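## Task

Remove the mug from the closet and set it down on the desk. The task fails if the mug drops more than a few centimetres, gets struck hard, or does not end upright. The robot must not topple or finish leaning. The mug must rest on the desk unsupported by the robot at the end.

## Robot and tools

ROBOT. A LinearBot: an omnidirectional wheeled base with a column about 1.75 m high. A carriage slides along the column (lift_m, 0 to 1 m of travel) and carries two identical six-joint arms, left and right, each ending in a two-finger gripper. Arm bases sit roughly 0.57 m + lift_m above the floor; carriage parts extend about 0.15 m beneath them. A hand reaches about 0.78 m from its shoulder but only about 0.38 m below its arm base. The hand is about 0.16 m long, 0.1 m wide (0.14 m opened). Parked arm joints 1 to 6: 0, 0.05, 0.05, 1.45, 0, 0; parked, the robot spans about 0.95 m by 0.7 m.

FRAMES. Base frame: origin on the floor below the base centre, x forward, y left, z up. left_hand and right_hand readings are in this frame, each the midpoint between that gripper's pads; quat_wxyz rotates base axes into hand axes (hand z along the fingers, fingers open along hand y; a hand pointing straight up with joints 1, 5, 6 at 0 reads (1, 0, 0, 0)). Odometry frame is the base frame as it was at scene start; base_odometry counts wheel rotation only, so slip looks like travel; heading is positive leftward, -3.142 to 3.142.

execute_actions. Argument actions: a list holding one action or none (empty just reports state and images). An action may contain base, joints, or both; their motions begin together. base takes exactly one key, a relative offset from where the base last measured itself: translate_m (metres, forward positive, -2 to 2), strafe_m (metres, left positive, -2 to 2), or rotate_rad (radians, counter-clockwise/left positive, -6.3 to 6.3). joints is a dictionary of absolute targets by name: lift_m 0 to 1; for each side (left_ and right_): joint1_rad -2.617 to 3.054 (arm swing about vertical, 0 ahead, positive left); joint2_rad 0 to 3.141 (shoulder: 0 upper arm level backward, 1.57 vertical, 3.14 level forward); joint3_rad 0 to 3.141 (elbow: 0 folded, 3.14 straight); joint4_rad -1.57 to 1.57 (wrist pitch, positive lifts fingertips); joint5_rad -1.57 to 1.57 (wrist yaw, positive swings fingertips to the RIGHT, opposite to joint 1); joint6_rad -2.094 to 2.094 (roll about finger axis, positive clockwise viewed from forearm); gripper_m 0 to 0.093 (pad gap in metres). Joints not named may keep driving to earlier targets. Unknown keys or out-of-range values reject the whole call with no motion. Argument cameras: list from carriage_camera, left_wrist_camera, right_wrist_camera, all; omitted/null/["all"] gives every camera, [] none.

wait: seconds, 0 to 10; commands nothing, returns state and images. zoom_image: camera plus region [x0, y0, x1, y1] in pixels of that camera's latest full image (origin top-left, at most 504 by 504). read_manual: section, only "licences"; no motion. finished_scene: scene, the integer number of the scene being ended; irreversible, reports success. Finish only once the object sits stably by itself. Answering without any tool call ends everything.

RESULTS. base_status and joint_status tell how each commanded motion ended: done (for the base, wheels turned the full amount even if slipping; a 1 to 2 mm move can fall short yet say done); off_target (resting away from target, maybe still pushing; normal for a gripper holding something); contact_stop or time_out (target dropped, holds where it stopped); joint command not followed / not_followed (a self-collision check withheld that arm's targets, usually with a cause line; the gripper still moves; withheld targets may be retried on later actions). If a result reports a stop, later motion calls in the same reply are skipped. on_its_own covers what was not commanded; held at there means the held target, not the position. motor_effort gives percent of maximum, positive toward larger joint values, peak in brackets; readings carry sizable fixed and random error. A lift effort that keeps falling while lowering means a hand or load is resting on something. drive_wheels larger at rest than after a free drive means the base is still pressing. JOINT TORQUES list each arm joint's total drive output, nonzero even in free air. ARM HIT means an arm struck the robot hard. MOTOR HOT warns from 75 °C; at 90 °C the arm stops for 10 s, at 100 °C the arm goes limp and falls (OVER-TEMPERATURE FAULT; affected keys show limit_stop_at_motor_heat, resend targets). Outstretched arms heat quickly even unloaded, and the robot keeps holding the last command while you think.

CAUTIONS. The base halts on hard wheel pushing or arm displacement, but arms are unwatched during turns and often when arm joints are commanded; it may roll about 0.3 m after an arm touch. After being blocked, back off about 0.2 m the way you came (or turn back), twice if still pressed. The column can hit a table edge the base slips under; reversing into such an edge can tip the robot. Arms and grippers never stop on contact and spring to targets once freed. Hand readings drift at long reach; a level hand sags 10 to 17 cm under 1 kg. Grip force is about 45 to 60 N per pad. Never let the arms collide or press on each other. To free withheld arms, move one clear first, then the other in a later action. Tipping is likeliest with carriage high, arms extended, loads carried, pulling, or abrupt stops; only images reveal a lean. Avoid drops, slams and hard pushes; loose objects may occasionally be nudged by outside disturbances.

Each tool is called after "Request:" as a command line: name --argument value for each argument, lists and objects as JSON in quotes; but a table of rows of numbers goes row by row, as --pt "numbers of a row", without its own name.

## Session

Request:
execute_actions --actions '[]'

Scene clock: 0.00 s.
Joint torques (N m, as the arm reports them, + toward a larger angle): no reading
base_odometry: x=+0.000 y=+0.000 heading=+0.000 (m, m, rad; odometry frame)
base_status: not commanded
joint_positions: lift_m=+0.300 left_joint1_rad=+0.011 left_joint2_rad=+0.047 left_joint3_rad=+0.058 left_joint4_rad=+1.439 left_joint5_rad=+0.041 left_joint6_rad=-0.036 left_gripper_m=+0.094 right_joint1_rad=-0.012 right_joint2_rad=+0.064 right_joint3_rad=+0.058 right_joint4_rad=+1.417 right_joint5_rad=-0.035 right_joint6_rad=+0.007 right_gripper_m=+0.095
joint_status: not commanded
motor_effort: lift_m=+24 drive_wheels=+2 (%)
left_hand: x=+0.3007 y=+0.3412 z=+1.3004 quat_wxyz=(+0.998, +0.019, +0.061, -0.014) (m; base frame)
right_hand: x=+0.3115 y=-0.3424 z=+1.2994 quat_wxyz=(+0.997, -0.017, +0.080, -0.001) (m; base frame)
pictures: carriage_camera, left_wrist_camera, right_wrist_camera
camera_calibration (this result's frames):
carriage_camera: T_world_to_cam=[[0.00273822, -0.999144, -0.0412728, 0.056029], [-0.347834, 0.0377441, -0.936796, 1.26217], [0.937552, 0.0169213, -0.347433, 0.275124], [0, 0, 0, 1]] pos_world=[0.180928, 0.00368634, 1.28029]
left_wrist_camera: T_world_to_cam=[[-0.0361821, -0.996635, -0.0735482, 0.443778], [0.758416, 0.0205407, -0.651447, 0.620058], [0.650765, -0.0793509, 0.755121, -1.02564], [0, 0, 0, 1]] pos_world=[0.213244, 0.348163, 1.21105]
right_wrist_camera: T_world_to_cam=[[0.0146066, -0.999525, -0.0271257, -0.313948], [0.668039, 0.0299406, -0.743524, 0.76479], [0.743983, -0.00726065, 0.668159, -0.983853], [0, 0, 0, 1]] pos_world=[0.225646, -0.34384, 1.21749]
Images, in order (width x height): carriage_camera 504x504, left_wrist_camera 504x504, right_wrist_camera 504x504.

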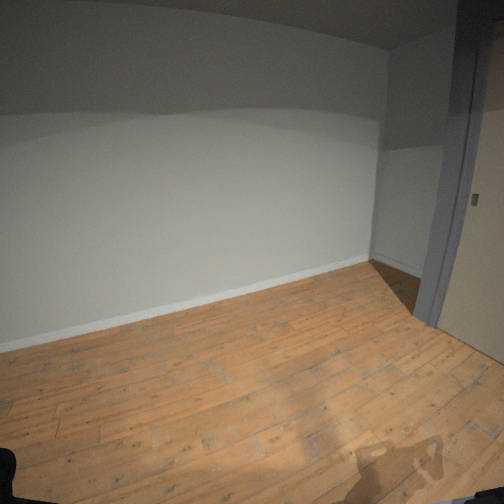

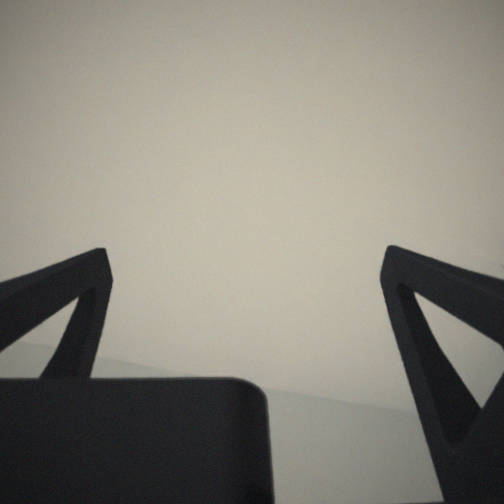

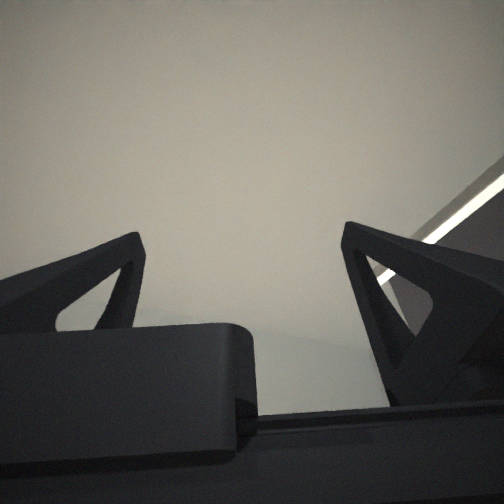

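Request:
execute_actions --actions '[{"base":{"rotate_rad":-1.15}}]' --cameras '["carriage_camera"]'

Request:
zoom_image --camera "carriage_camera" --region '[100, 170, 400, 340]'

Scene clock: 3.67 s.
Joint torques (N m, as the arm reports them, + toward a larger angle): left_arm=[ 0.03  3.5   6.94  0.02 -0.03  0.13] | right_arm=[ 0.06  4.43  6.29 -0.06 -0.08 -0.09]
base_odometry: x=+0.000 y=+0.000 heading=-1.150 (m, m, rad; odometry frame)
base_status: done
joint_positions: lift_m=+0.300 left_joint1_rad=+0.011 left_joint2_rad=+0.047 left_joint3_rad=+0.058 left_joint4_rad=+1.438 left_joint5_rad=+0.041 left_joint6_rad=-0.036 left_gripper_m=+0.094 right_joint1_rad=-0.012 right_joint2_rad=+0.064 right_joint3_rad=+0.058 right_joint4_rad=+1.417 right_joint5_rad=-0.035 right_joint6_rad=+0.007 right_gripper_m=+0.095
joint_status: not commanded
motor_effort: lift_m=+24(24) drive_wheels=+6(16) (%)
left_hand: x=+0.3010 y=+0.3412 z=+1.3004 quat_wxyz=(+0.998, +0.019, +0.061, -0.014) (m; base frame)
right_hand: x=+0.3115 y=-0.3424 z=+1.2994 quat_wxyz=(+0.997, -0.017, +0.080, -0.001) (m; base frame)
pictures: carriage_camera
camera_calibration (this result's frames):
carriage_camera: T_world_to_cam=[[0.00273822, -0.999144, -0.0412728, 0.056029], [-0.347834, 0.0377441, -0.936796, 1.26217], [0.937552, 0.0169213, -0.347433, 0.275124], [0, 0, 0, 1]] pos_world=[0.180928, 0.00368634, 1.28029]
Images, in order (width x height): carriage_camera 504x504.

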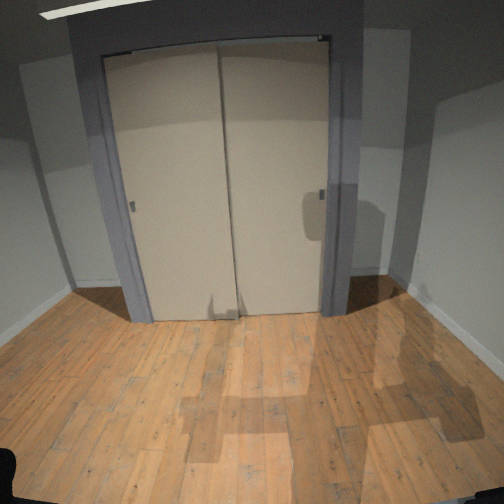

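Region (100, 170, 400, 340) of carriage_camera's 504x504 image, scaled by 1.680, with more detail than that image has; it fills the top 286 rows of this view, and the rest is white.

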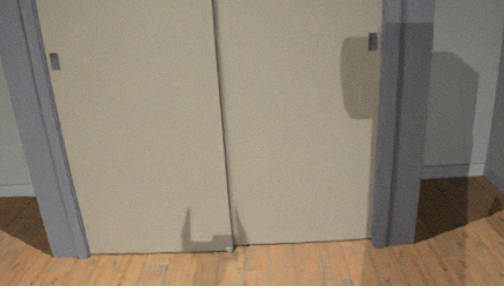

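Request:
execute_actions --actions '[{"base":{"strafe_m":1.245},"joints":{"lift_m":0.25,"right_joint1_rad":0,"right_joint5_rad":0,"right_joint2_rad":1.6,"right_joint3_rad":0.51,"right_joint4_rad":1.09,"right_gripper_m":0}}]' --cameras '[]'

Request:
execute_actions --actions '[{"base":{"translate_m":1.03}}]' --cameras '["carriage_camera","right_wrist_camera"]'

Scene clock: 10.07 s.
Joint torques (N m, as the arm reports them, + toward a larger angle): left_arm=[ 0.01  3.53  6.93  0.01 -0.03  0.13] | right_arm=[ 0.74 -4.84  6.42  2.04 -0.06 -0.09]
base_odometry: x=+1.137 y=+0.507 heading=-1.151 (m, m, rad; odometry frame)
base_status: done
joint_positions: lift_m=+0.250 left_joint1_rad=+0.011 left_joint2_rad=+0.047 left_joint3_rad=+0.058 left_joint4_rad=+1.438 left_joint5_rad=+0.041 left_joint6_rad=-0.036 left_gripper_m=+0.094 right_joint1_rad=-0.008 right_joint2_rad=+1.586 right_joint3_rad=+0.511 right_joint4_rad=+1.093 right_joint5_rad=-0.005 right_joint6_rad=+0.007 right_gripper_m=+0.001
joint_status: all done
motor_effort: lift_m=+20(23) drive_wheels=-7(20) (%)
left_hand: x=+0.3009 y=+0.3412 z=+1.2511 quat_wxyz=(+0.998, +0.019, +0.061, -0.014) (m; base frame)
right_hand: x=+0.7098 y=-0.3508 z=+1.0132 quat_wxyz=(+0.713, +0.004, +0.701, +0.001) (m; base frame)
pictures: none
No camera images: the call's "cameras" was empty. Leave "cameras" out to get every camera's image.

Scene clock: 14.50 s.
Joint torques (N m, as the arm reports them, + toward a larger angle): left_arm=[ 0.01  3.51  6.97 -0.01 -0.03  0.13] | right_arm=[ 0.56 -4.86  6.41  2.04 -0.08 -0.08]
base_odometry: x=+1.558 y=-0.433 heading=-1.150 (m, m, rad; odometry frame)
base_status: done
joint_positions: lift_m=+0.250 left_joint1_rad=+0.011 left_joint2_rad=+0.047 left_joint3_rad=+0.058 left_joint4_rad=+1.439 left_joint5_rad=+0.041 left_joint6_rad=-0.036 left_gripper_m=+0.094 right_joint1_rad=-0.008 right_joint2_rad=+1.586 right_joint3_rad=+0.511 right_joint4_rad=+1.093 right_joint5_rad=-0.004 right_joint6_rad=+0.007 right_gripper_m=+0.001
joint_status: not commanded
motor_effort: lift_m=+20(20) drive_wheels=-6(17) (%)
left_hand: x=+0.3007 y=+0.3412 z=+1.2511 quat_wxyz=(+0.998, +0.019, +0.060, -0.014) (m; base frame)
right_hand: x=+0.7098 y=-0.3507 z=+1.0133 quat_wxyz=(+0.713, +0.004, +0.701, +0.001) (m; base frame)
pictures: carriage_camera, right_wrist_camera
camera_calibration (this result's frames):
carriage_camera: T_world_to_cam=[[0.00273822, -0.999144, -0.0412728, 0.0539944], [-0.347834, 0.0377441, -0.936796, 1.21598], [0.937552, 0.0169213, -0.347433, 0.257996], [0, 0, 0, 1]] pos_world=[0.180928, 0.00368634, 1.23099]
right_wrist_camera: T_world_to_cam=[[-0.0608516, -0.997642, -0.0317332, -0.276868], [-0.612486, 0.0624242, -0.788012, 1.25161], [0.788135, -0.0285157, -0.614841, 0.172176], [0, 0, 0, 1]] pos_world=[0.614049, -0.349437, 1.08336]
Images, in order (width x height): carriage_camera 504x504, right_wrist_camera 504x504.

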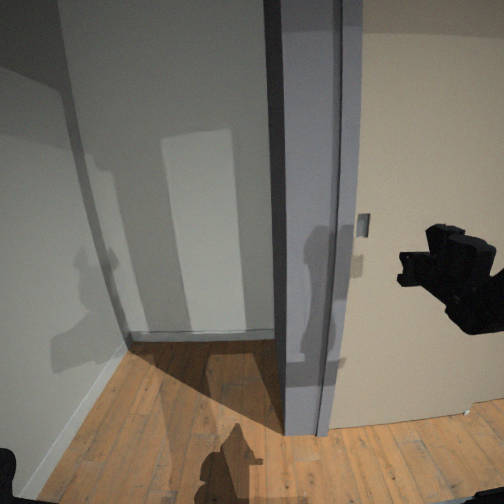

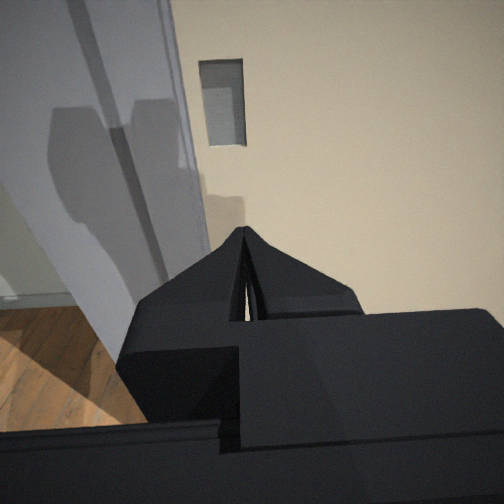

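Request:
execute_actions --actions '[{"base":{"translate_m":0.13},"joints":{"right_joint1_rad":0.033,"lift_m":0.272}}]' --cameras '["right_wrist_camera"]'

Scene clock: 17.67 s.
Joint torques (N m, as the arm reports them, + toward a larger angle): left_arm=[ 0.02  3.52  6.91 -0.01 -0.03  0.13] | right_arm=[ 0.44 -4.97  6.41  2.03 -0.09 -0.1 ]
base_odometry: x=+1.612 y=-0.551 heading=-1.149 (m, m, rad; odometry frame)
base_status: done
joint_positions: lift_m=+0.272 left_joint1_rad=+0.011 left_joint2_rad=+0.047 left_joint3_rad=+0.058 left_joint4_rad=+1.438 left_joint5_rad=+0.041 left_joint6_rad=-0.036 left_gripper_m=+0.094 right_joint1_rad=+0.026 right_joint2_rad=+1.587 right_joint3_rad=+0.511 right_joint4_rad=+1.096 right_joint5_rad=-0.003 right_joint6_rad=+0.007 right_gripper_m=+0.001
joint_status: all done
motor_effort: lift_m=+26(35) drive_wheels=+5(12) (%)
left_hand: x=+0.3008 y=+0.3412 z=+1.2725 quat_wxyz=(+0.998, +0.019, +0.061, -0.014) (m; base frame)
right_hand: x=+0.7097 y=-0.3361 z=+1.0350 quat_wxyz=(+0.714, -0.008, +0.700, +0.013) (m; base frame)
pictures: right_wrist_camera
camera_calibration (this result's frames):
right_wrist_camera: T_world_to_cam=[[-0.0280223, -0.999099, -0.0318702, -0.285252], [-0.6124, 0.0423578, -0.789412, 1.26242], [0.790051, -0.00260386, -0.613035, 0.19149], [0, 0, 0, 1]] pos_world=[0.613826, -0.337969, 1.10487]
Images, in order (width x height): right_wrist_camera 504x504.

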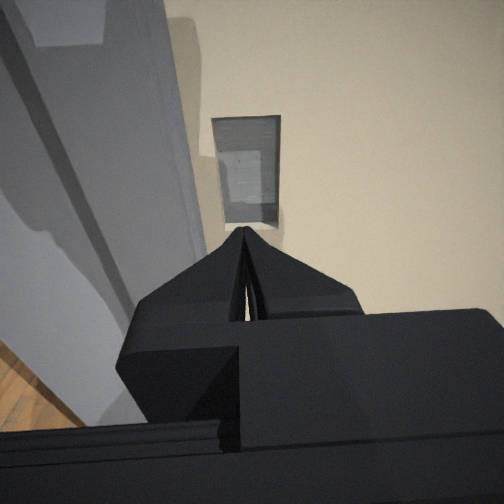

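Request:
execute_actions --actions '[{"base":{"translate_m":0.055}}]' --cameras '["right_wrist_camera"]'

Scene clock: 21.93 s.
Joint torques (N m, as the arm reports them, + toward a larger angle): left_arm=[ 0.01  3.52  6.98  0.   -0.03  0.12] | right_arm=[ 0.48 -4.92  6.43  2.03 -0.06 -0.09]
base_odometry: x=+1.634 y=-0.601 heading=-1.149 (m, m, rad; odometry frame)
base_status: done
joint_positions: lift_m=+0.272 left_joint1_rad=+0.011 left_joint2_rad=+0.047 left_joint3_rad=+0.058 left_joint4_rad=+1.438 left_joint5_rad=+0.041 left_joint6_rad=-0.036 left_gripper_m=+0.094 right_joint1_rad=+0.026 right_joint2_rad=+1.587 right_joint3_rad=+0.511 right_joint4_rad=+1.096 right_joint5_rad=-0.003 right_joint6_rad=+0.007 right_gripper_m=+0.001
joint_status: not commanded
motor_effort: lift_m=+27(27) drive_wheels=-4(13) (%)
left_hand: x=+0.3009 y=+0.3412 z=+1.2725 quat_wxyz=(+0.998, +0.019, +0.061, -0.014) (m; base frame)
right_hand: x=+0.7097 y=-0.3361 z=+1.0350 quat_wxyz=(+0.714, -0.008, +0.700, +0.013) (m; base frame)
pictures: right_wrist_camera
camera_calibration (this result's frames):
right_wrist_camera: T_world_to_cam=[[-0.0280223, -0.999099, -0.0318702, -0.285252], [-0.6124, 0.0423578, -0.789412, 1.26242], [0.790051, -0.00260386, -0.613035, 0.19149], [0, 0, 0, 1]] pos_world=[0.613826, -0.337969, 1.10487]
Images, in order (width x height): right_wrist_camera 504x504.

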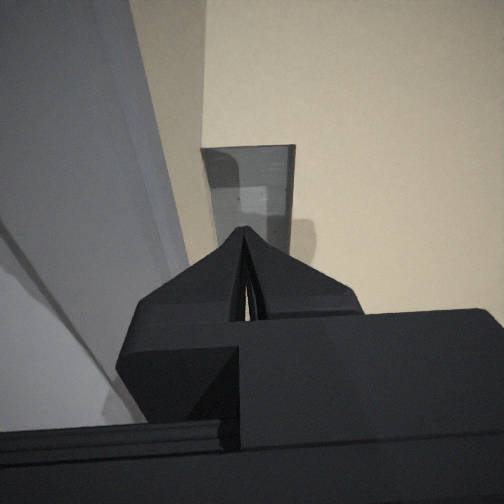

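Request:
execute_actions --actions '[{"base":{"translate_m":0.028}}]' --cameras '["right_wrist_camera"]'

Scene clock: 23.40 s.
Joint torques (N m, as the arm reports them, + toward a larger angle): left_arm=[ 0.01  3.59  6.89  0.02 -0.03  0.13] | right_arm=[ 0.48 -4.9   6.98  1.91 -0.05 -0.08]
base_odometry: x=+1.646 y=-0.627 heading=-1.148 (m, m, rad; odometry frame)
base_status: done
joint_positions: lift_m=+0.272 left_joint1_rad=+0.011 left_joint2_rad=+0.047 left_joint3_rad=+0.058 left_joint4_rad=+1.437 left_joint5_rad=+0.041 left_joint6_rad=-0.036 left_gripper_m=+0.094 right_joint1_rad=+0.026 right_joint2_rad=+1.587 right_joint3_rad=+0.502 right_joint4_rad=+1.109 right_joint5_rad=-0.004 right_joint6_rad=+0.007 right_gripper_m=+0.001
joint_status: not commanded
motor_effort: lift_m=+27(27) drive_wheels=+5(11) (%)
left_hand: x=+0.3012 y=+0.3412 z=+1.2724 quat_wxyz=(+0.998, +0.019, +0.062, -0.014) (m; base frame)
right_hand: x=+0.7079 y=-0.3358 z=+1.0343 quat_wxyz=(+0.715, -0.008, +0.699, +0.013) (m; base frame)
pictures: right_wrist_camera
camera_calibration (this result's frames):
right_wrist_camera: T_world_to_cam=[[-0.0263885, -0.999139, -0.0320194, -0.286127], [-0.60975, 0.0414697, -0.791508, 1.26069], [0.792154, -0.00136282, -0.61032, 0.188581], [0, 0, 0, 1]] pos_world=[0.611772, -0.337905, 1.10378]
Images, in order (width x height): right_wrist_camera 504x504.

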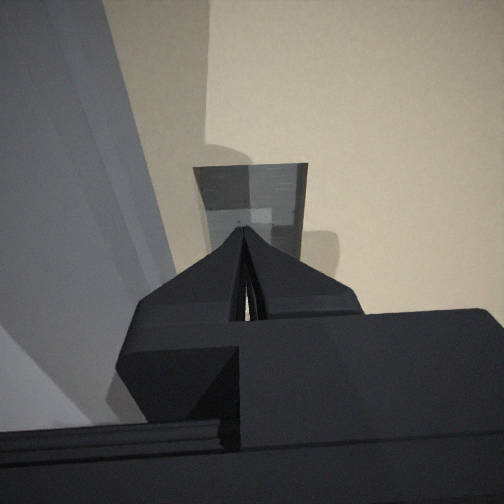

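Light contact. Slide.

Request:
execute_actions --actions '[{"base":{"strafe_m":-0.3},"joints":{"right_joint1_rad":0.0,"right_joint5_rad":0.1}}]' --cameras '["carriage_camera","right_wrist_camera"]'

Scene clock: 26.27 s.
Joint torques (N m, as the arm reports them, + toward a larger angle): left_arm=[ 0.03  3.52  6.95  0.03 -0.03  0.13] | right_arm=[-1.96 -4.83  8.43  1.66  0.6  -0.07]
base_odometry: x=+1.372 y=-0.750 heading=-1.148 (m, m, rad; odometry frame)
base_status: done
joint_positions: lift_m=+0.272 left_joint1_rad=+0.011 left_joint2_rad=+0.047 left_joint3_rad=+0.058 left_joint4_rad=+1.437 left_joint5_rad=+0.041 left_joint6_rad=-0.036 left_gripper_m=+0.094 right_joint1_rad=+0.029 right_joint2_rad=+1.587 right_joint3_rad=+0.481 right_joint4_rad=+1.134 right_joint5_rad=+0.033 right_joint6_rad=+0.005 right_gripper_m=+0.001
joint_status: right_joint1_rad off_target (ended at +0.029, target +0.000); right_joint5_rad off_target (ended at +0.032, target +0.100)
motor_effort: lift_m=+27(27) drive_wheels=+3(15) (%)
left_hand: x=+0.3012 y=+0.3412 z=+1.2724 quat_wxyz=(+0.998, +0.019, +0.062, -0.014) (m; base frame)
right_hand: x=+0.7041 y=-0.3410 z=+1.0320 quat_wxyz=(+0.717, +0.003, +0.697, +0.001) (m; base frame)
pictures: carriage_camera, right_wrist_camera
camera_calibration (this result's frames):
carriage_camera: T_world_to_cam=[[0.00273822, -0.999144, -0.0412728, 0.0548762], [-0.347834, 0.0377441, -0.936796, 1.236], [0.937552, 0.0169213, -0.347433, 0.265419], [0, 0, 0, 1]] pos_world=[0.180928, 0.00368634, 1.25236]
right_wrist_camera: T_world_to_cam=[[-0.0601597, -0.997671, -0.0321495, -0.267019], [-0.604373, 0.0620391, -0.794283, 1.26291], [0.794427, -0.0283535, -0.606697, 0.175705], [0, 0, 0, 1]] pos_world=[0.607618, -0.339765, 1.10112]
Images, in order (width x height): carriage_camera 504x504, right_wrist_camera 504x504.

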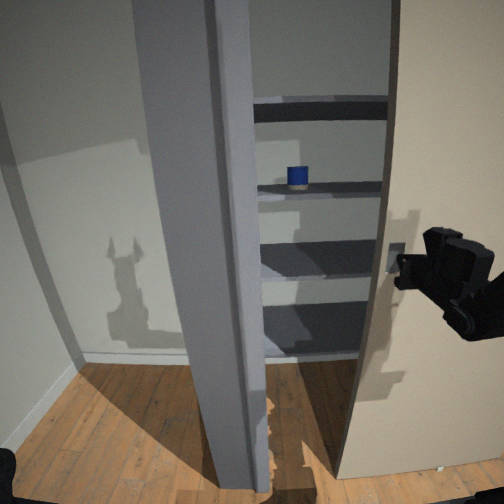

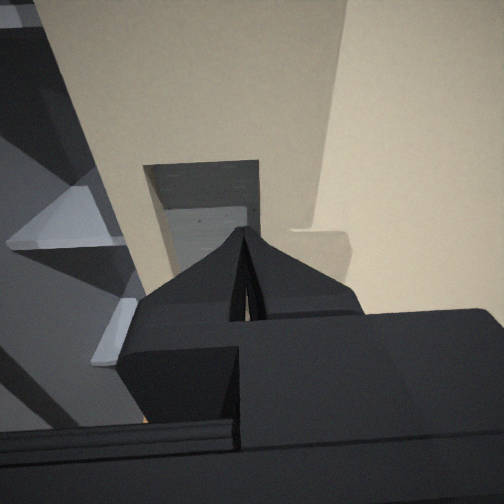

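Request:
zoom_image --camera "carriage_camera" --region '[260, 140, 340, 210]'

Request:
execute_actions --actions '[{"base":{"strafe_m":-0.3},"joints":{"right_joint1_rad":-0.02,"right_joint5_rad":0.12,"right_joint3_rad":0.49,"right_joint4_rad":1.12}}]' --cameras '["carriage_camera"]'

Request:
zoom_image --camera "carriage_camera" --region '[180, 140, 260, 210]'

Region (260, 140, 340, 210) of carriage_camera's 504x504 image, scaled by 6.300, with more detail than that image has; it fills the top 441 rows of this view, and the rest is white.

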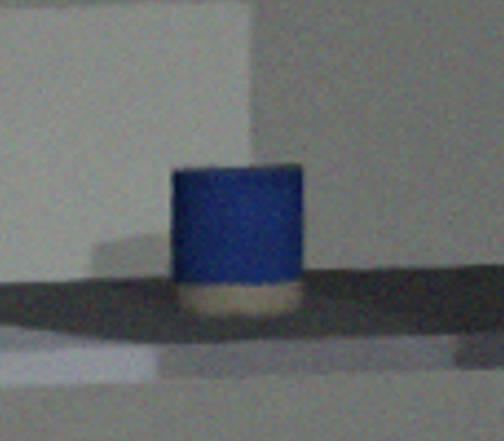

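Scene clock: 29.77 s.
Joint torques (N m, as the arm reports them, + toward a larger angle): left_arm=[ 0.02  3.53  6.95  0.01 -0.03  0.13] | right_arm=[-1.86 -4.62  8.54  1.61  0.49 -0.07]
base_odometry: x=+1.099 y=-0.874 heading=-1.148 (m, m, rad; odometry frame)
base_status: done
joint_positions: lift_m=+0.272 left_joint1_rad=+0.011 left_joint2_rad=+0.047 left_joint3_rad=+0.058 left_joint4_rad=+1.437 left_joint5_rad=+0.041 left_joint6_rad=-0.036 left_gripper_m=+0.094 right_joint1_rad=+0.010 right_joint2_rad=+1.587 right_joint3_rad=+0.458 right_joint4_rad=+1.170 right_joint5_rad=+0.059 right_joint6_rad=+0.005 right_gripper_m=+0.001
joint_status: right_joint1_rad off_target (ended at +0.009, target -0.020); right_joint4_rad off_target (ended at +1.169, target +1.120); right_joint5_rad off_target (ended at +0.059, target +0.120); the others done
motor_effort: lift_m=+27(27) drive_wheels=+1(12) (%)
left_hand: x=+0.3011 y=+0.3412 z=+1.2725 quat_wxyz=(+0.998, +0.019, +0.061, -0.014) (m; base frame)
right_hand: x=+0.6994 y=-0.3540 z=+1.0313 quat_wxyz=(+0.721, +0.020, +0.692, -0.015) (m; base frame)
pictures: carriage_camera
camera_calibration (this result's frames):
carriage_camera: T_world_to_cam=[[0.00273822, -0.999144, -0.0412728, 0.0548762], [-0.347834, 0.0377441, -0.936796, 1.236], [0.937552, 0.0169213, -0.347433, 0.265419], [0, 0, 0, 1]] pos_world=[0.180928, 0.00368634, 1.25236]
Images, in order (width x height): carriage_camera 504x504.

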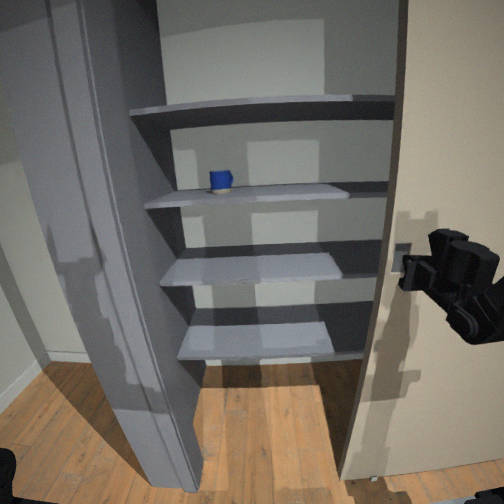

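Region (180, 140, 260, 210) of carriage_camera's 504x504 image, scaled by 6.300, with more detail than that image has; it fills the top 441 rows of this view, and the rest is white.

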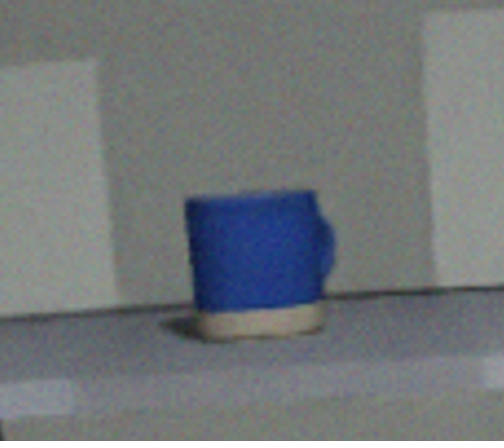

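Request:
execute_actions --actions '[{"base":{"translate_m":-0.04},"joints":{"right_joint1_rad":0.01,"right_joint5_rad":0.05}}]' --cameras '[]'

Request:
execute_actions --actions '[{"base":{"strafe_m":-0.215},"joints":{"lift_m":0.38,"right_joint1_rad":0,"right_joint2_rad":0.05,"right_joint3_rad":0.05,"right_joint4_rad":1.45,"right_joint5_rad":0,"left_joint1_rad":0,"left_joint5_rad":0,"left_joint6_rad":0}}]' --cameras '["carriage_camera"]'

Request:
execute_actions --actions '[{"base":{"translate_m":0.08},"joints":{"left_joint2_rad":2.0,"left_joint3_rad":1.39,"left_joint4_rad":0.51,"left_gripper_m":0.093}}]' --cameras '["carriage_camera","left_wrist_camera"]'

Scene clock: 32.93 s.
Joint torques (N m, as the arm reports them, + toward a larger angle): left_arm=[ 0.01  3.54  6.96  0.   -0.03  0.13] | right_arm=[ 0.13 -4.88  7.3   1.87 -0.02 -0.07]
base_odometry: x=+1.082 y=-0.837 heading=-1.148 (m, m, rad; odometry frame)
base_status: done
joint_positions: lift_m=+0.272 left_joint1_rad=+0.011 left_joint2_rad=+0.047 left_joint3_rad=+0.058 left_joint4_rad=+1.438 left_joint5_rad=+0.041 left_joint6_rad=-0.036 left_gripper_m=+0.094 right_joint1_rad=+0.010 right_joint2_rad=+1.587 right_joint3_rad=+0.476 right_joint4_rad=+1.138 right_joint5_rad=+0.042 right_joint6_rad=+0.005 right_gripper_m=+0.001
joint_status: all done
motor_effort: lift_m=+27(27) drive_wheels=-1(8) (%)
left_hand: x=+0.3008 y=+0.3412 z=+1.2725 quat_wxyz=(+0.998, +0.019, +0.061, -0.014) (m; base frame)
right_hand: x=+0.7031 y=-0.3511 z=+1.0309 quat_wxyz=(+0.716, +0.013, +0.697, -0.010) (m; base frame)
pictures: none
No camera images: the call's "cameras" was empty. Leave "cameras" out to get every camera's image.

Scene clock: 35.20 s.
Joint torques (N m, as the arm reports them, + toward a larger angle): left_arm=[-0.47  3.52  6.94  0.   -0.05  0.18] | right_arm=[-0.51  2.89  4.66 -0.14 -0.14 -0.04]
base_odometry: x=+0.886 y=-0.925 heading=-1.148 (m, m, rad; odometry frame)
base_status: done
joint_positions: lift_m=+0.380 left_joint1_rad=+0.007 left_joint2_rad=+0.047 left_joint3_rad=+0.058 left_joint4_rad=+1.438 left_joint5_rad=+0.003 left_joint6_rad=-0.005 left_gripper_m=+0.094 right_joint1_rad=+0.010 right_joint2_rad=+0.067 right_joint3_rad=+0.070 right_joint4_rad=+1.451 right_joint5_rad=+0.003 right_joint6_rad=+0.005 right_gripper_m=+0.001
joint_status: all done
motor_effort: lift_m=+27(31) drive_wheels=-3(10) (%)
left_hand: x=+0.3009 y=+0.3476 z=+1.3806 quat_wxyz=(+0.998, +0.001, +0.061, +0.001) (m; base frame)
right_hand: x=+0.3008 y=-0.3482 z=+1.3838 quat_wxyz=(+0.998, +0.001, +0.059, +0.007) (m; base frame)
pictures: carriage_camera
camera_calibration (this result's frames):
carriage_camera: T_world_to_cam=[[0.00273822, -0.999144, -0.0412728, 0.0593308], [-0.347834, 0.0377441, -0.936796, 1.33711], [0.937552, 0.0169213, -0.347433, 0.302918], [0, 0, 0, 1]] pos_world=[0.180928, 0.00368634, 1.36029]
Images, in order (width x height): carriage_camera 504x504.

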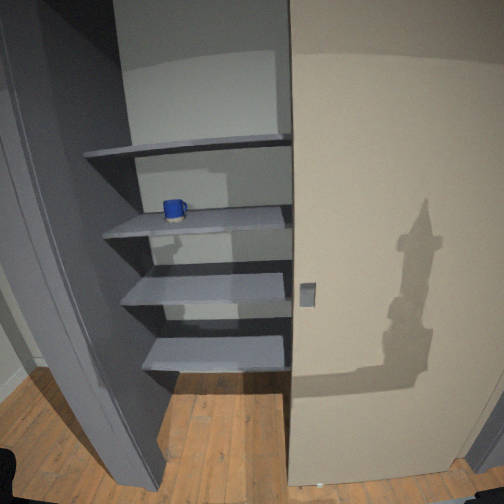

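Scene clock: 37.27 s.
Joint torques (N m, as the arm reports them, + toward a larger angle): left_arm=[ -0.45 -11.76   9.92   2.86  -0.04   0.18] | right_arm=[-0.57  2.83  4.71 -0.11 -0.14 -0.06]
base_odometry: x=+0.919 y=-0.998 heading=-1.149 (m, m, rad; odometry frame)
base_status: done
joint_positions: lift_m=+0.380 left_joint1_rad=+0.007 left_joint2_rad=+1.997 left_joint3_rad=+1.379 left_joint4_rad=+0.509 left_joint5_rad=+0.003 left_joint6_rad=-0.005 left_gripper_m=+0.093 right_joint1_rad=+0.010 right_joint2_rad=+0.067 right_joint3_rad=+0.070 right_joint4_rad=+1.451 right_joint5_rad=+0.003 right_joint6_rad=+0.005 right_gripper_m=+0.001
joint_status: all done
motor_effort: lift_m=+27(27) drive_wheels=-5(11) (%)
left_hand: x=+0.8786 y=+0.3514 z=+1.1817 quat_wxyz=(+0.668, -0.003, +0.745, -0.001) (m; base frame)
right_hand: x=+0.3008 y=-0.3482 z=+1.3838 quat_wxyz=(+0.998, +0.001, +0.059, +0.007) (m; base frame)
pictures: carriage_camera, left_wrist_camera
camera_calibration (this result's frames):
carriage_camera: T_world_to_cam=[[0.00273822, -0.999144, -0.0412728, 0.0593308], [-0.347834, 0.0377441, -0.936796, 1.33711], [0.937552, 0.0169213, -0.347433, 0.302918], [0, 0, 0, 1]] pos_world=[0.180928, 0.00368634, 1.36029]
left_wrist_camera: T_world_to_cam=[[-0.0336724, -0.999372, 0.0110793, 0.364853], [-0.642903, 0.0131715, -0.765834, 1.47321], [0.765207, -0.0329104, -0.642943, 0.223997], [0, 0, 0, 1]] pos_world=[0.788015, 0.352591, 1.26821]
Images, in order (width x height): carriage_camera 504x504, left_wrist_camera 504x504.

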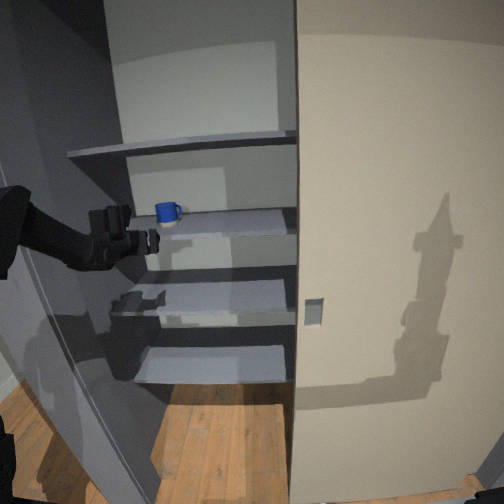

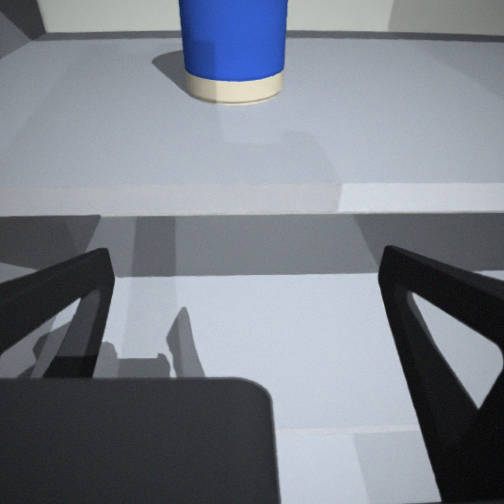

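Request:
execute_actions --actions '[{"base":{"translate_m":0.05},"joints":{"lift_m":0.42}}]' --cameras '["carriage_camera","left_wrist_camera"]'

Request:
zoom_image --camera "carriage_camera" --region '[70, 180, 210, 290]'

Scene clock: 39.97 s.
Joint torques (N m, as the arm reports them, + toward a larger angle): left_arm=[ -0.35 -11.58   9.3    2.73  -0.03   0.18] | right_arm=[-0.56  2.85  4.99 -0.08 -0.14 -0.05]
base_odometry: x=+0.939 y=-1.044 heading=-1.150 (m, m, rad; odometry frame)
base_status: done
joint_positions: lift_m=+0.420 left_joint1_rad=+0.006 left_joint2_rad=+1.994 left_joint3_rad=+1.388 left_joint4_rad=+0.520 left_joint5_rad=+0.003 left_joint6_rad=-0.005 left_gripper_m=+0.093 right_joint1_rad=+0.010 right_joint2_rad=+0.067 right_joint3_rad=+0.065 right_joint4_rad=+1.451 right_joint5_rad=+0.003 right_joint6_rad=+0.005 right_gripper_m=+0.001
joint_status: all done
motor_effort: lift_m=+26(33) drive_wheels=-6(14) (%)
left_hand: x=+0.8795 y=+0.3507 z=+1.2305 quat_wxyz=(+0.676, -0.003, +0.737, -0.001) (m; base frame)
right_hand: x=+0.3022 y=-0.3481 z=+1.4226 quat_wxyz=(+0.998, +0.001, +0.061, +0.007) (m; base frame)
pictures: carriage_camera, left_wrist_camera
camera_calibration (this result's frames):
carriage_camera: T_world_to_cam=[[0.00273822, -0.999144, -0.0412728, 0.060985], [-0.347834, 0.0377441, -0.936796, 1.37465], [0.937552, 0.0169213, -0.347433, 0.316843], [0, 0, 0, 1]] pos_world=[0.180928, 0.00368634, 1.40037]
left_wrist_camera: T_world_to_cam=[[-0.0350591, -0.999334, 0.0101525, 0.365999], [-0.625193, 0.0140055, -0.780345, 1.51315], [0.779683, -0.0337055, -0.625267, 0.220449], [0, 0, 0, 1]] pos_world=[0.786964, 0.351993, 1.31491]
Images, in order (width x height): carriage_camera 504x504, left_wrist_camera 504x504.

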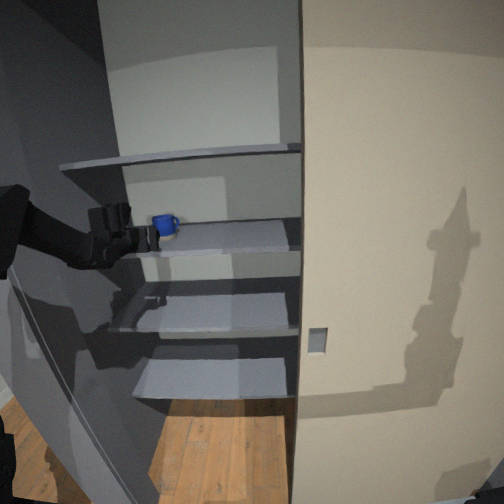

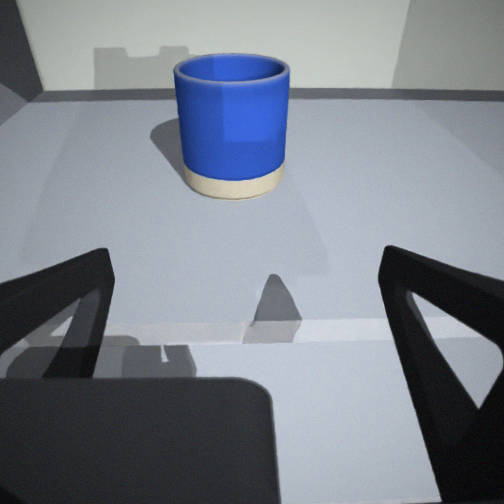

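Region (70, 180, 210, 290) of carriage_camera's 504x504 image, scaled by 3.600, with more detail than that image has; it fills the top 396 rows of this view, and the rest is white.

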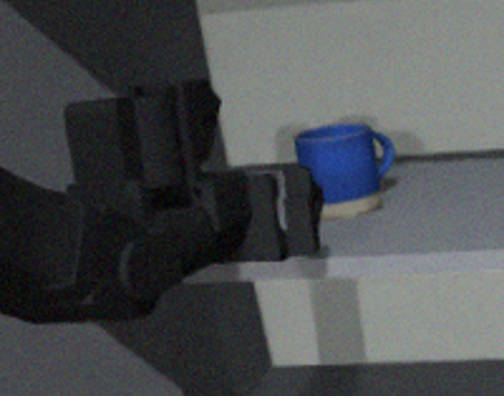

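Request:
execute_actions --actions '[{"base":{"translate_m":0.1},"joints":{"lift_m":0.40,"left_joint1_rad":0.022}}]' --cameras '["left_wrist_camera"]'

Scene clock: 42.77 s.
Joint torques (N m, as the arm reports them, + toward a larger angle): left_arm=[  0.41 -11.7    9.27   2.79  -0.04   0.18] | right_arm=[-0.57  2.84  5.03 -0.1  -0.13 -0.06]
base_odometry: x=+0.979 y=-1.136 heading=-1.151 (m, m, rad; odometry frame)
base_status: done
joint_positions: lift_m=+0.400 left_joint1_rad=+0.016 left_joint2_rad=+1.996 left_joint3_rad=+1.388 left_joint4_rad=+0.517 left_joint5_rad=+0.003 left_joint6_rad=-0.005 left_gripper_m=+0.093 right_joint1_rad=+0.010 right_joint2_rad=+0.067 right_joint3_rad=+0.065 right_joint4_rad=+1.451 right_joint5_rad=+0.003 right_joint6_rad=+0.005 right_gripper_m=+0.001
joint_status: all done
motor_effort: lift_m=+20(20) drive_wheels=-6(14) (%)
left_hand: x=+0.8797 y=+0.3570 z=+1.2088 quat_wxyz=(+0.674, -0.007, +0.739, +0.002) (m; base frame)
right_hand: x=+0.3022 y=-0.3481 z=+1.4032 quat_wxyz=(+0.998, +0.001, +0.061, +0.007) (m; base frame)
pictures: left_wrist_camera
camera_calibration (this result's frames):
left_wrist_camera: T_world_to_cam=[[-0.0247017, -0.999641, 0.0104002, 0.363194], [-0.630054, 0.00749019, -0.776515, 1.49821], [0.776158, -0.0257339, -0.630013, 0.212975], [0, 0, 0, 1]] pos_world=[0.787621, 0.357323, 1.29378]
Images, in order (width x height): left_wrist_camera 504x504.

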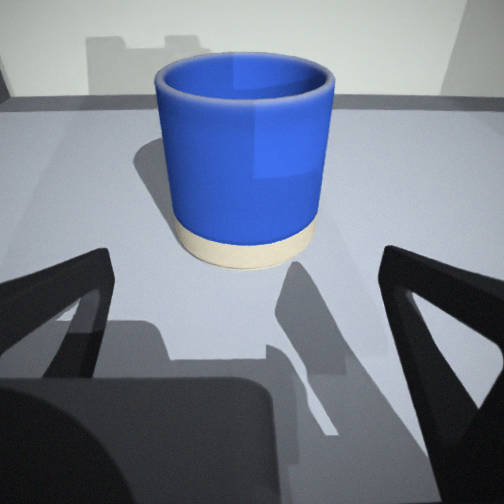

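Request:
execute_actions --actions '[{"base":{"translate_m":0.055}}]' --cameras '["left_wrist_camera"]'

Scene clock: 44.70 s.
Joint torques (N m, as the arm reports them, + toward a larger angle): left_arm=[  0.39 -11.72   9.27   2.76  -0.03   0.18] | right_arm=[-0.58  2.84  5.07 -0.12 -0.13 -0.05]
base_odometry: x=+1.002 y=-1.186 heading=-1.151 (m, m, rad; odometry frame)
base_status: done
joint_positions: lift_m=+0.400 left_joint1_rad=+0.017 left_joint2_rad=+1.996 left_joint3_rad=+1.388 left_joint4_rad=+0.517 left_joint5_rad=+0.003 left_joint6_rad=-0.005 left_gripper_m=+0.093 right_joint1_rad=+0.010 right_joint2_rad=+0.067 right_joint3_rad=+0.065 right_joint4_rad=+1.452 right_joint5_rad=+0.003 right_joint6_rad=+0.005 right_gripper_m=+0.001
joint_status: not commanded
motor_effort: lift_m=+20(20) drive_wheels=-6(14) (%)
left_hand: x=+0.8797 y=+0.3577 z=+1.2089 quat_wxyz=(+0.674, -0.007, +0.739, +0.003) (m; base frame)
right_hand: x=+0.3019 y=-0.3481 z=+1.4032 quat_wxyz=(+0.998, +0.001, +0.060, +0.007) (m; base frame)
pictures: left_wrist_camera
camera_calibration (this result's frames):
left_wrist_camera: T_world_to_cam=[[-0.0235616, -0.999668, 0.0103847, 0.362916], [-0.629766, 0.00677417, -0.776755, 1.49857], [0.776427, -0.0248416, -0.629717, 0.21214], [0, 0, 0, 1]] pos_world=[0.787586, 0.357914, 1.29384]
Images, in order (width x height): left_wrist_camera 504x504.

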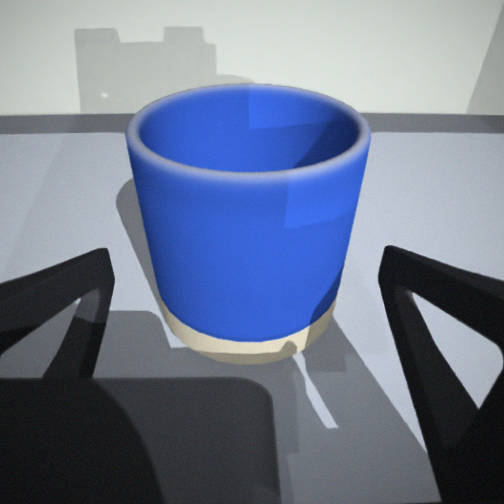

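Request:
execute_actions --actions '[{"base":{"translate_m":0.037}}]' --cameras '["left_wrist_camera","carriage_camera"]'

Scene clock: 46.37 s.
Joint torques (N m, as the arm reports them, + toward a larger angle): left_arm=[  0.31 -11.72   9.32   2.75  -0.04   0.18] | right_arm=[-0.59  2.9   4.81 -0.13 -0.16 -0.06]
base_odometry: x=+1.016 y=-1.220 heading=-1.152 (m, m, rad; odometry frame)
base_status: done
joint_positions: lift_m=+0.400 left_joint1_rad=+0.018 left_joint2_rad=+1.996 left_joint3_rad=+1.388 left_joint4_rad=+0.517 left_joint5_rad=+0.003 left_joint6_rad=-0.005 left_gripper_m=+0.093 right_joint1_rad=+0.010 right_joint2_rad=+0.067 right_joint3_rad=+0.065 right_joint4_rad=+1.452 right_joint5_rad=+0.003 right_joint6_rad=+0.005 right_gripper_m=+0.001
joint_status: not commanded
motor_effort: lift_m=+20(20) drive_wheels=+6(13) (%)
left_hand: x=+0.8797 y=+0.3584 z=+1.2090 quat_wxyz=(+0.674, -0.007, +0.739, +0.003) (m; base frame)
right_hand: x=+0.3019 y=-0.3481 z=+1.4032 quat_wxyz=(+0.998, +0.001, +0.060, +0.007) (m; base frame)
pictures: carriage_camera, left_wrist_camera
camera_calibration (this result's frames):
carriage_camera: T_world_to_cam=[[0.00273822, -0.999144, -0.0412728, 0.060184], [-0.347834, 0.0377441, -0.936796, 1.35647], [0.937552, 0.0169213, -0.347433, 0.3101], [0, 0, 0, 1]] pos_world=[0.180928, 0.00368634, 1.38096]
left_wrist_camera: T_world_to_cam=[[-0.0224215, -0.999695, 0.0103693, 0.362637], [-0.629477, 0.00605882, -0.776995, 1.49892], [0.776695, -0.0239486, -0.629421, 0.211305], [0, 0, 0, 1]] pos_world=[0.78755, 0.358505, 1.2939]
Images, in order (width x height): carriage_camera 504x504, left_wrist_camera 504x504.

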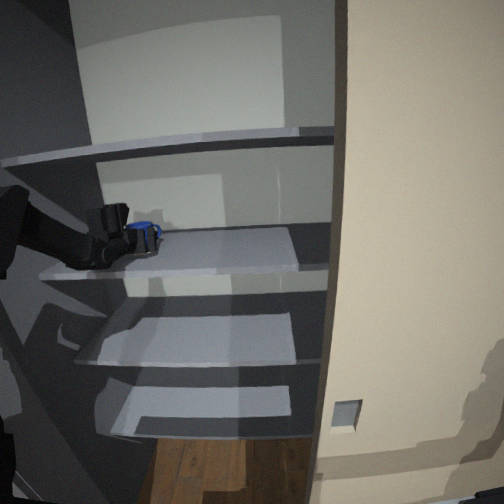

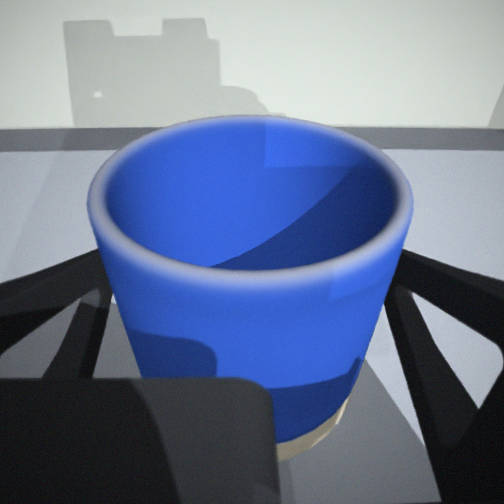

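Request:
execute_actions --actions '[{"joints":{"left_gripper_m":0.05}}]' --cameras '["left_wrist_camera"]'

Request:
execute_actions --actions '[{"joints":{"lift_m":0.47}}]' --cameras '["left_wrist_camera","carriage_camera"]'

Scene clock: 47.30 s.
Joint torques (N m, as the arm reports them, + toward a larger angle): left_arm=[  0.24 -11.7    9.28   2.76  -0.04   0.18] | right_arm=[-0.58  2.87  4.98 -0.12 -0.13 -0.05]
base_odometry: x=+1.016 y=-1.220 heading=-1.152 (m, m, rad; odometry frame)
base_status: not commanded
joint_positions: lift_m=+0.400 left_joint1_rad=+0.018 left_joint2_rad=+1.996 left_joint3_rad=+1.388 left_joint4_rad=+0.517 left_joint5_rad=+0.004 left_joint6_rad=-0.005 left_gripper_m=+0.079 right_joint1_rad=+0.010 right_joint2_rad=+0.067 right_joint3_rad=+0.065 right_joint4_rad=+1.452 right_joint5_rad=+0.003 right_joint6_rad=+0.005 right_gripper_m=+0.001
joint_status: left_gripper_m off_target (ended at +0.079, target +0.050)
motor_effort: lift_m=+20(20) drive_wheels=+5(5) (%)
left_hand: x=+0.8796 y=+0.3583 z=+1.2089 quat_wxyz=(+0.674, -0.007, +0.739, +0.003) (m; base frame)
right_hand: x=+0.3019 y=-0.3481 z=+1.4032 quat_wxyz=(+0.998, +0.001, +0.060, +0.007) (m; base frame)
pictures: left_wrist_camera
camera_calibration (this result's frames):
left_wrist_camera: T_world_to_cam=[[-0.0228323, -0.999689, 0.0100401, 0.363329], [-0.629775, 0.00658256, -0.77675, 1.49862], [0.776442, -0.024058, -0.629729, 0.211885], [0, 0, 0, 1]] pos_world=[0.787575, 0.358449, 1.29384]
Images, in order (width x height): left_wrist_camera 504x504.

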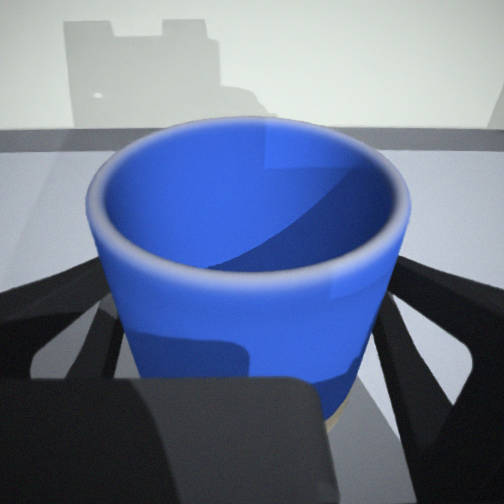

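Scene clock: 48.20 s.
Joint torques (N m, as the arm reports them, + toward a larger angle): left_arm=[  0.31 -12.86   9.25   3.46  -0.04   0.18] | right_arm=[-0.64  2.75  5.2  -0.11 -0.13 -0.05]
base_odometry: x=+1.016 y=-1.220 heading=-1.152 (m, m, rad; odometry frame)
base_status: not commanded
joint_positions: lift_m=+0.470 left_joint1_rad=+0.018 left_joint2_rad=+2.010 left_joint3_rad=+1.388 left_joint4_rad=+0.459 left_joint5_rad=+0.003 left_joint6_rad=-0.005 left_gripper_m=+0.079 right_joint1_rad=+0.010 right_joint2_rad=+0.067 right_joint3_rad=+0.063 right_joint4_rad=+1.452 right_joint5_rad=+0.003 right_joint6_rad=+0.005 right_gripper_m=+0.001
joint_status: all done
motor_effort: lift_m=+27(37) drive_wheels=+5(6) (%)
left_hand: x=+0.8794 y=+0.3584 z=+1.2561 quat_wxyz=(+0.647, -0.008, +0.762, +0.003) (m; base frame)
right_hand: x=+0.3025 y=-0.3481 z=+1.4721 quat_wxyz=(+0.998, +0.001, +0.061, +0.007) (m; base frame)
pictures: carriage_camera, left_wrist_camera
camera_calibration (this result's frames):
carriage_camera: T_world_to_cam=[[0.00273822, -0.999144, -0.0412728, 0.0630458], [-0.347834, 0.0377441, -0.936796, 1.42143], [0.937552, 0.0169213, -0.347433, 0.334191], [0, 0, 0, 1]] pos_world=[0.180928, 0.00368634, 1.4503]
left_wrist_camera: T_world_to_cam=[[-0.0216314, -0.999683, 0.0128877, 0.358274], [-0.683809, 0.00539008, -0.729641, 1.52391], [0.72934, -0.0245959, -0.683709, 0.351273], [0, 0, 0, 1]] pos_world=[0.793616, 0.358586, 1.34746]
Images, in order (width x height): carriage_camera 504x504, left_wrist_camera 504x504.

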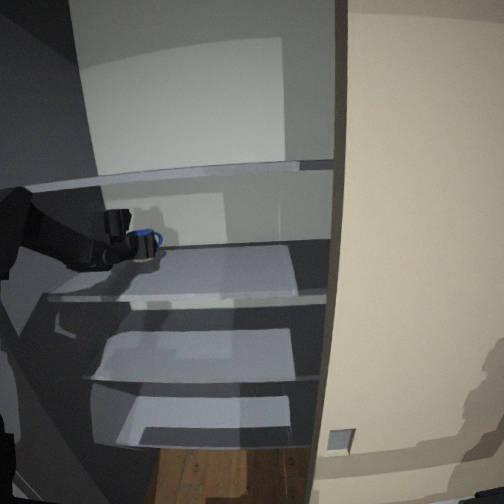

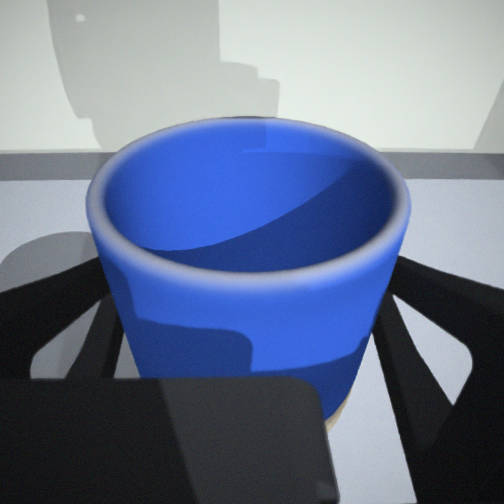

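Request:
execute_actions --actions '[{"base":{"translate_m":-0.7}}]' --cameras '[]'

Request:
execute_actions --actions '[{"base":{"rotate_rad":-2.8},"joints":{"left_joint2_rad":1.65,"left_joint3_rad":1.04,"left_joint4_rad":0.57,"lift_m":0.3}}]' --cameras '["left_wrist_camera","carriage_camera"]'

Scene clock: 52.87 s.
Joint torques (N m, as the arm reports them, + toward a larger angle): left_arm=[  0.14 -12.86   9.24   3.53  -0.02   0.17] | right_arm=[-0.56  2.85  5.19 -0.08 -0.12 -0.04]
base_odometry: x=+0.732 y=-0.580 heading=-1.152 (m, m, rad; odometry frame)
base_status: done
joint_positions: lift_m=+0.470 left_joint1_rad=+0.020 left_joint2_rad=+2.010 left_joint3_rad=+1.388 left_joint4_rad=+0.450 left_joint5_rad=+0.002 left_joint6_rad=-0.005 left_gripper_m=+0.079 right_joint1_rad=+0.010 right_joint2_rad=+0.067 right_joint3_rad=+0.063 right_joint4_rad=+1.450 right_joint5_rad=+0.003 right_joint6_rad=+0.005 right_gripper_m=+0.001
joint_status: not commanded
motor_effort: lift_m=+27(27) drive_wheels=-1(22) (%)
left_hand: x=+0.8790 y=+0.3595 z=+1.2541 quat_wxyz=(+0.644, -0.009, +0.765, +0.004) (m; base frame)
right_hand: x=+0.3030 y=-0.3481 z=+1.4720 quat_wxyz=(+0.998, +0.001, +0.062, +0.007) (m; base frame)
pictures: none
No camera images: the call's "cameras" was empty. Leave "cameras" out to get every camera's image.

Scene clock: 57.00 s.
Joint torques (N m, as the arm reports them, + toward a larger angle): left_arm=[ -0.22 -10.58   9.68   3.62   0.03   0.17] | right_arm=[-0.59  2.82  5.25 -0.06 -0.12 -0.05]
base_odometry: x=+0.732 y=-0.581 heading=+2.331 (m, m, rad; odometry frame)
base_status: done
joint_positions: lift_m=+0.300 left_joint1_rad=+0.025 left_joint2_rad=+1.671 left_joint3_rad=+1.031 left_joint4_rad=+0.504 left_joint5_rad=-0.002 left_joint6_rad=-0.005 left_gripper_m=+0.079 right_joint1_rad=+0.010 right_joint2_rad=+0.067 right_joint3_rad=+0.063 right_joint4_rad=+1.449 right_joint5_rad=+0.003 right_joint6_rad=+0.005 right_gripper_m=+0.001
joint_status: left_joint4_rad off_target (ended at +0.504, target +0.570); the others done
motor_effort: lift_m=+21(21) drive_wheels=+7(19) (%)
left_hand: x=+0.7928 y=+0.3611 z=+1.1132 quat_wxyz=(+0.657, -0.012, +0.753, +0.007) (m; base frame)
right_hand: x=+0.3032 y=-0.3480 z=+1.3025 quat_wxyz=(+0.998, +0.001, +0.063, +0.007) (m; base frame)
pictures: carriage_camera, left_wrist_camera
camera_calibration (this result's frames):
carriage_camera: T_world_to_cam=[[0.00273822, -0.999144, -0.0412728, 0.0560534], [-0.347834, 0.0377441, -0.936796, 1.26272], [0.937552, 0.0169213, -0.347433, 0.275328], [0, 0, 0, 1]] pos_world=[0.180928, 0.00368634, 1.28088]
left_wrist_camera: T_world_to_cam=[[-0.0105783, -0.999882, 0.0111048, 0.354206], [-0.663268, -0.00129451, -0.748381, 1.36738], [0.748308, -0.015282, -0.663176, 0.275508], [0, 0, 0, 1]] pos_world=[0.704522, 0.360144, 1.2021]
Images, in order (width x height): carriage_camera 504x504, left_wrist_camera 504x504.

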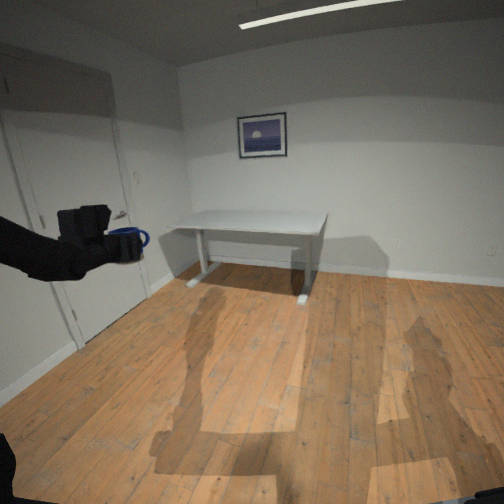

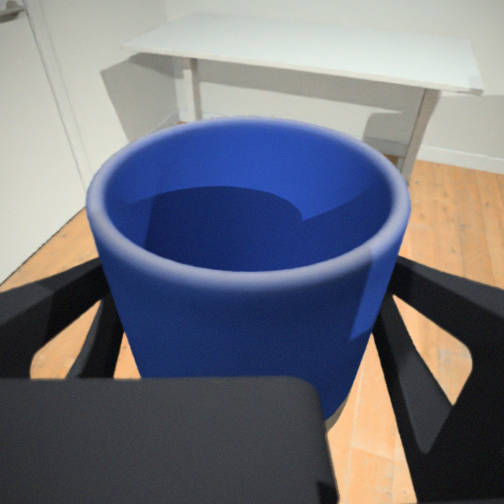

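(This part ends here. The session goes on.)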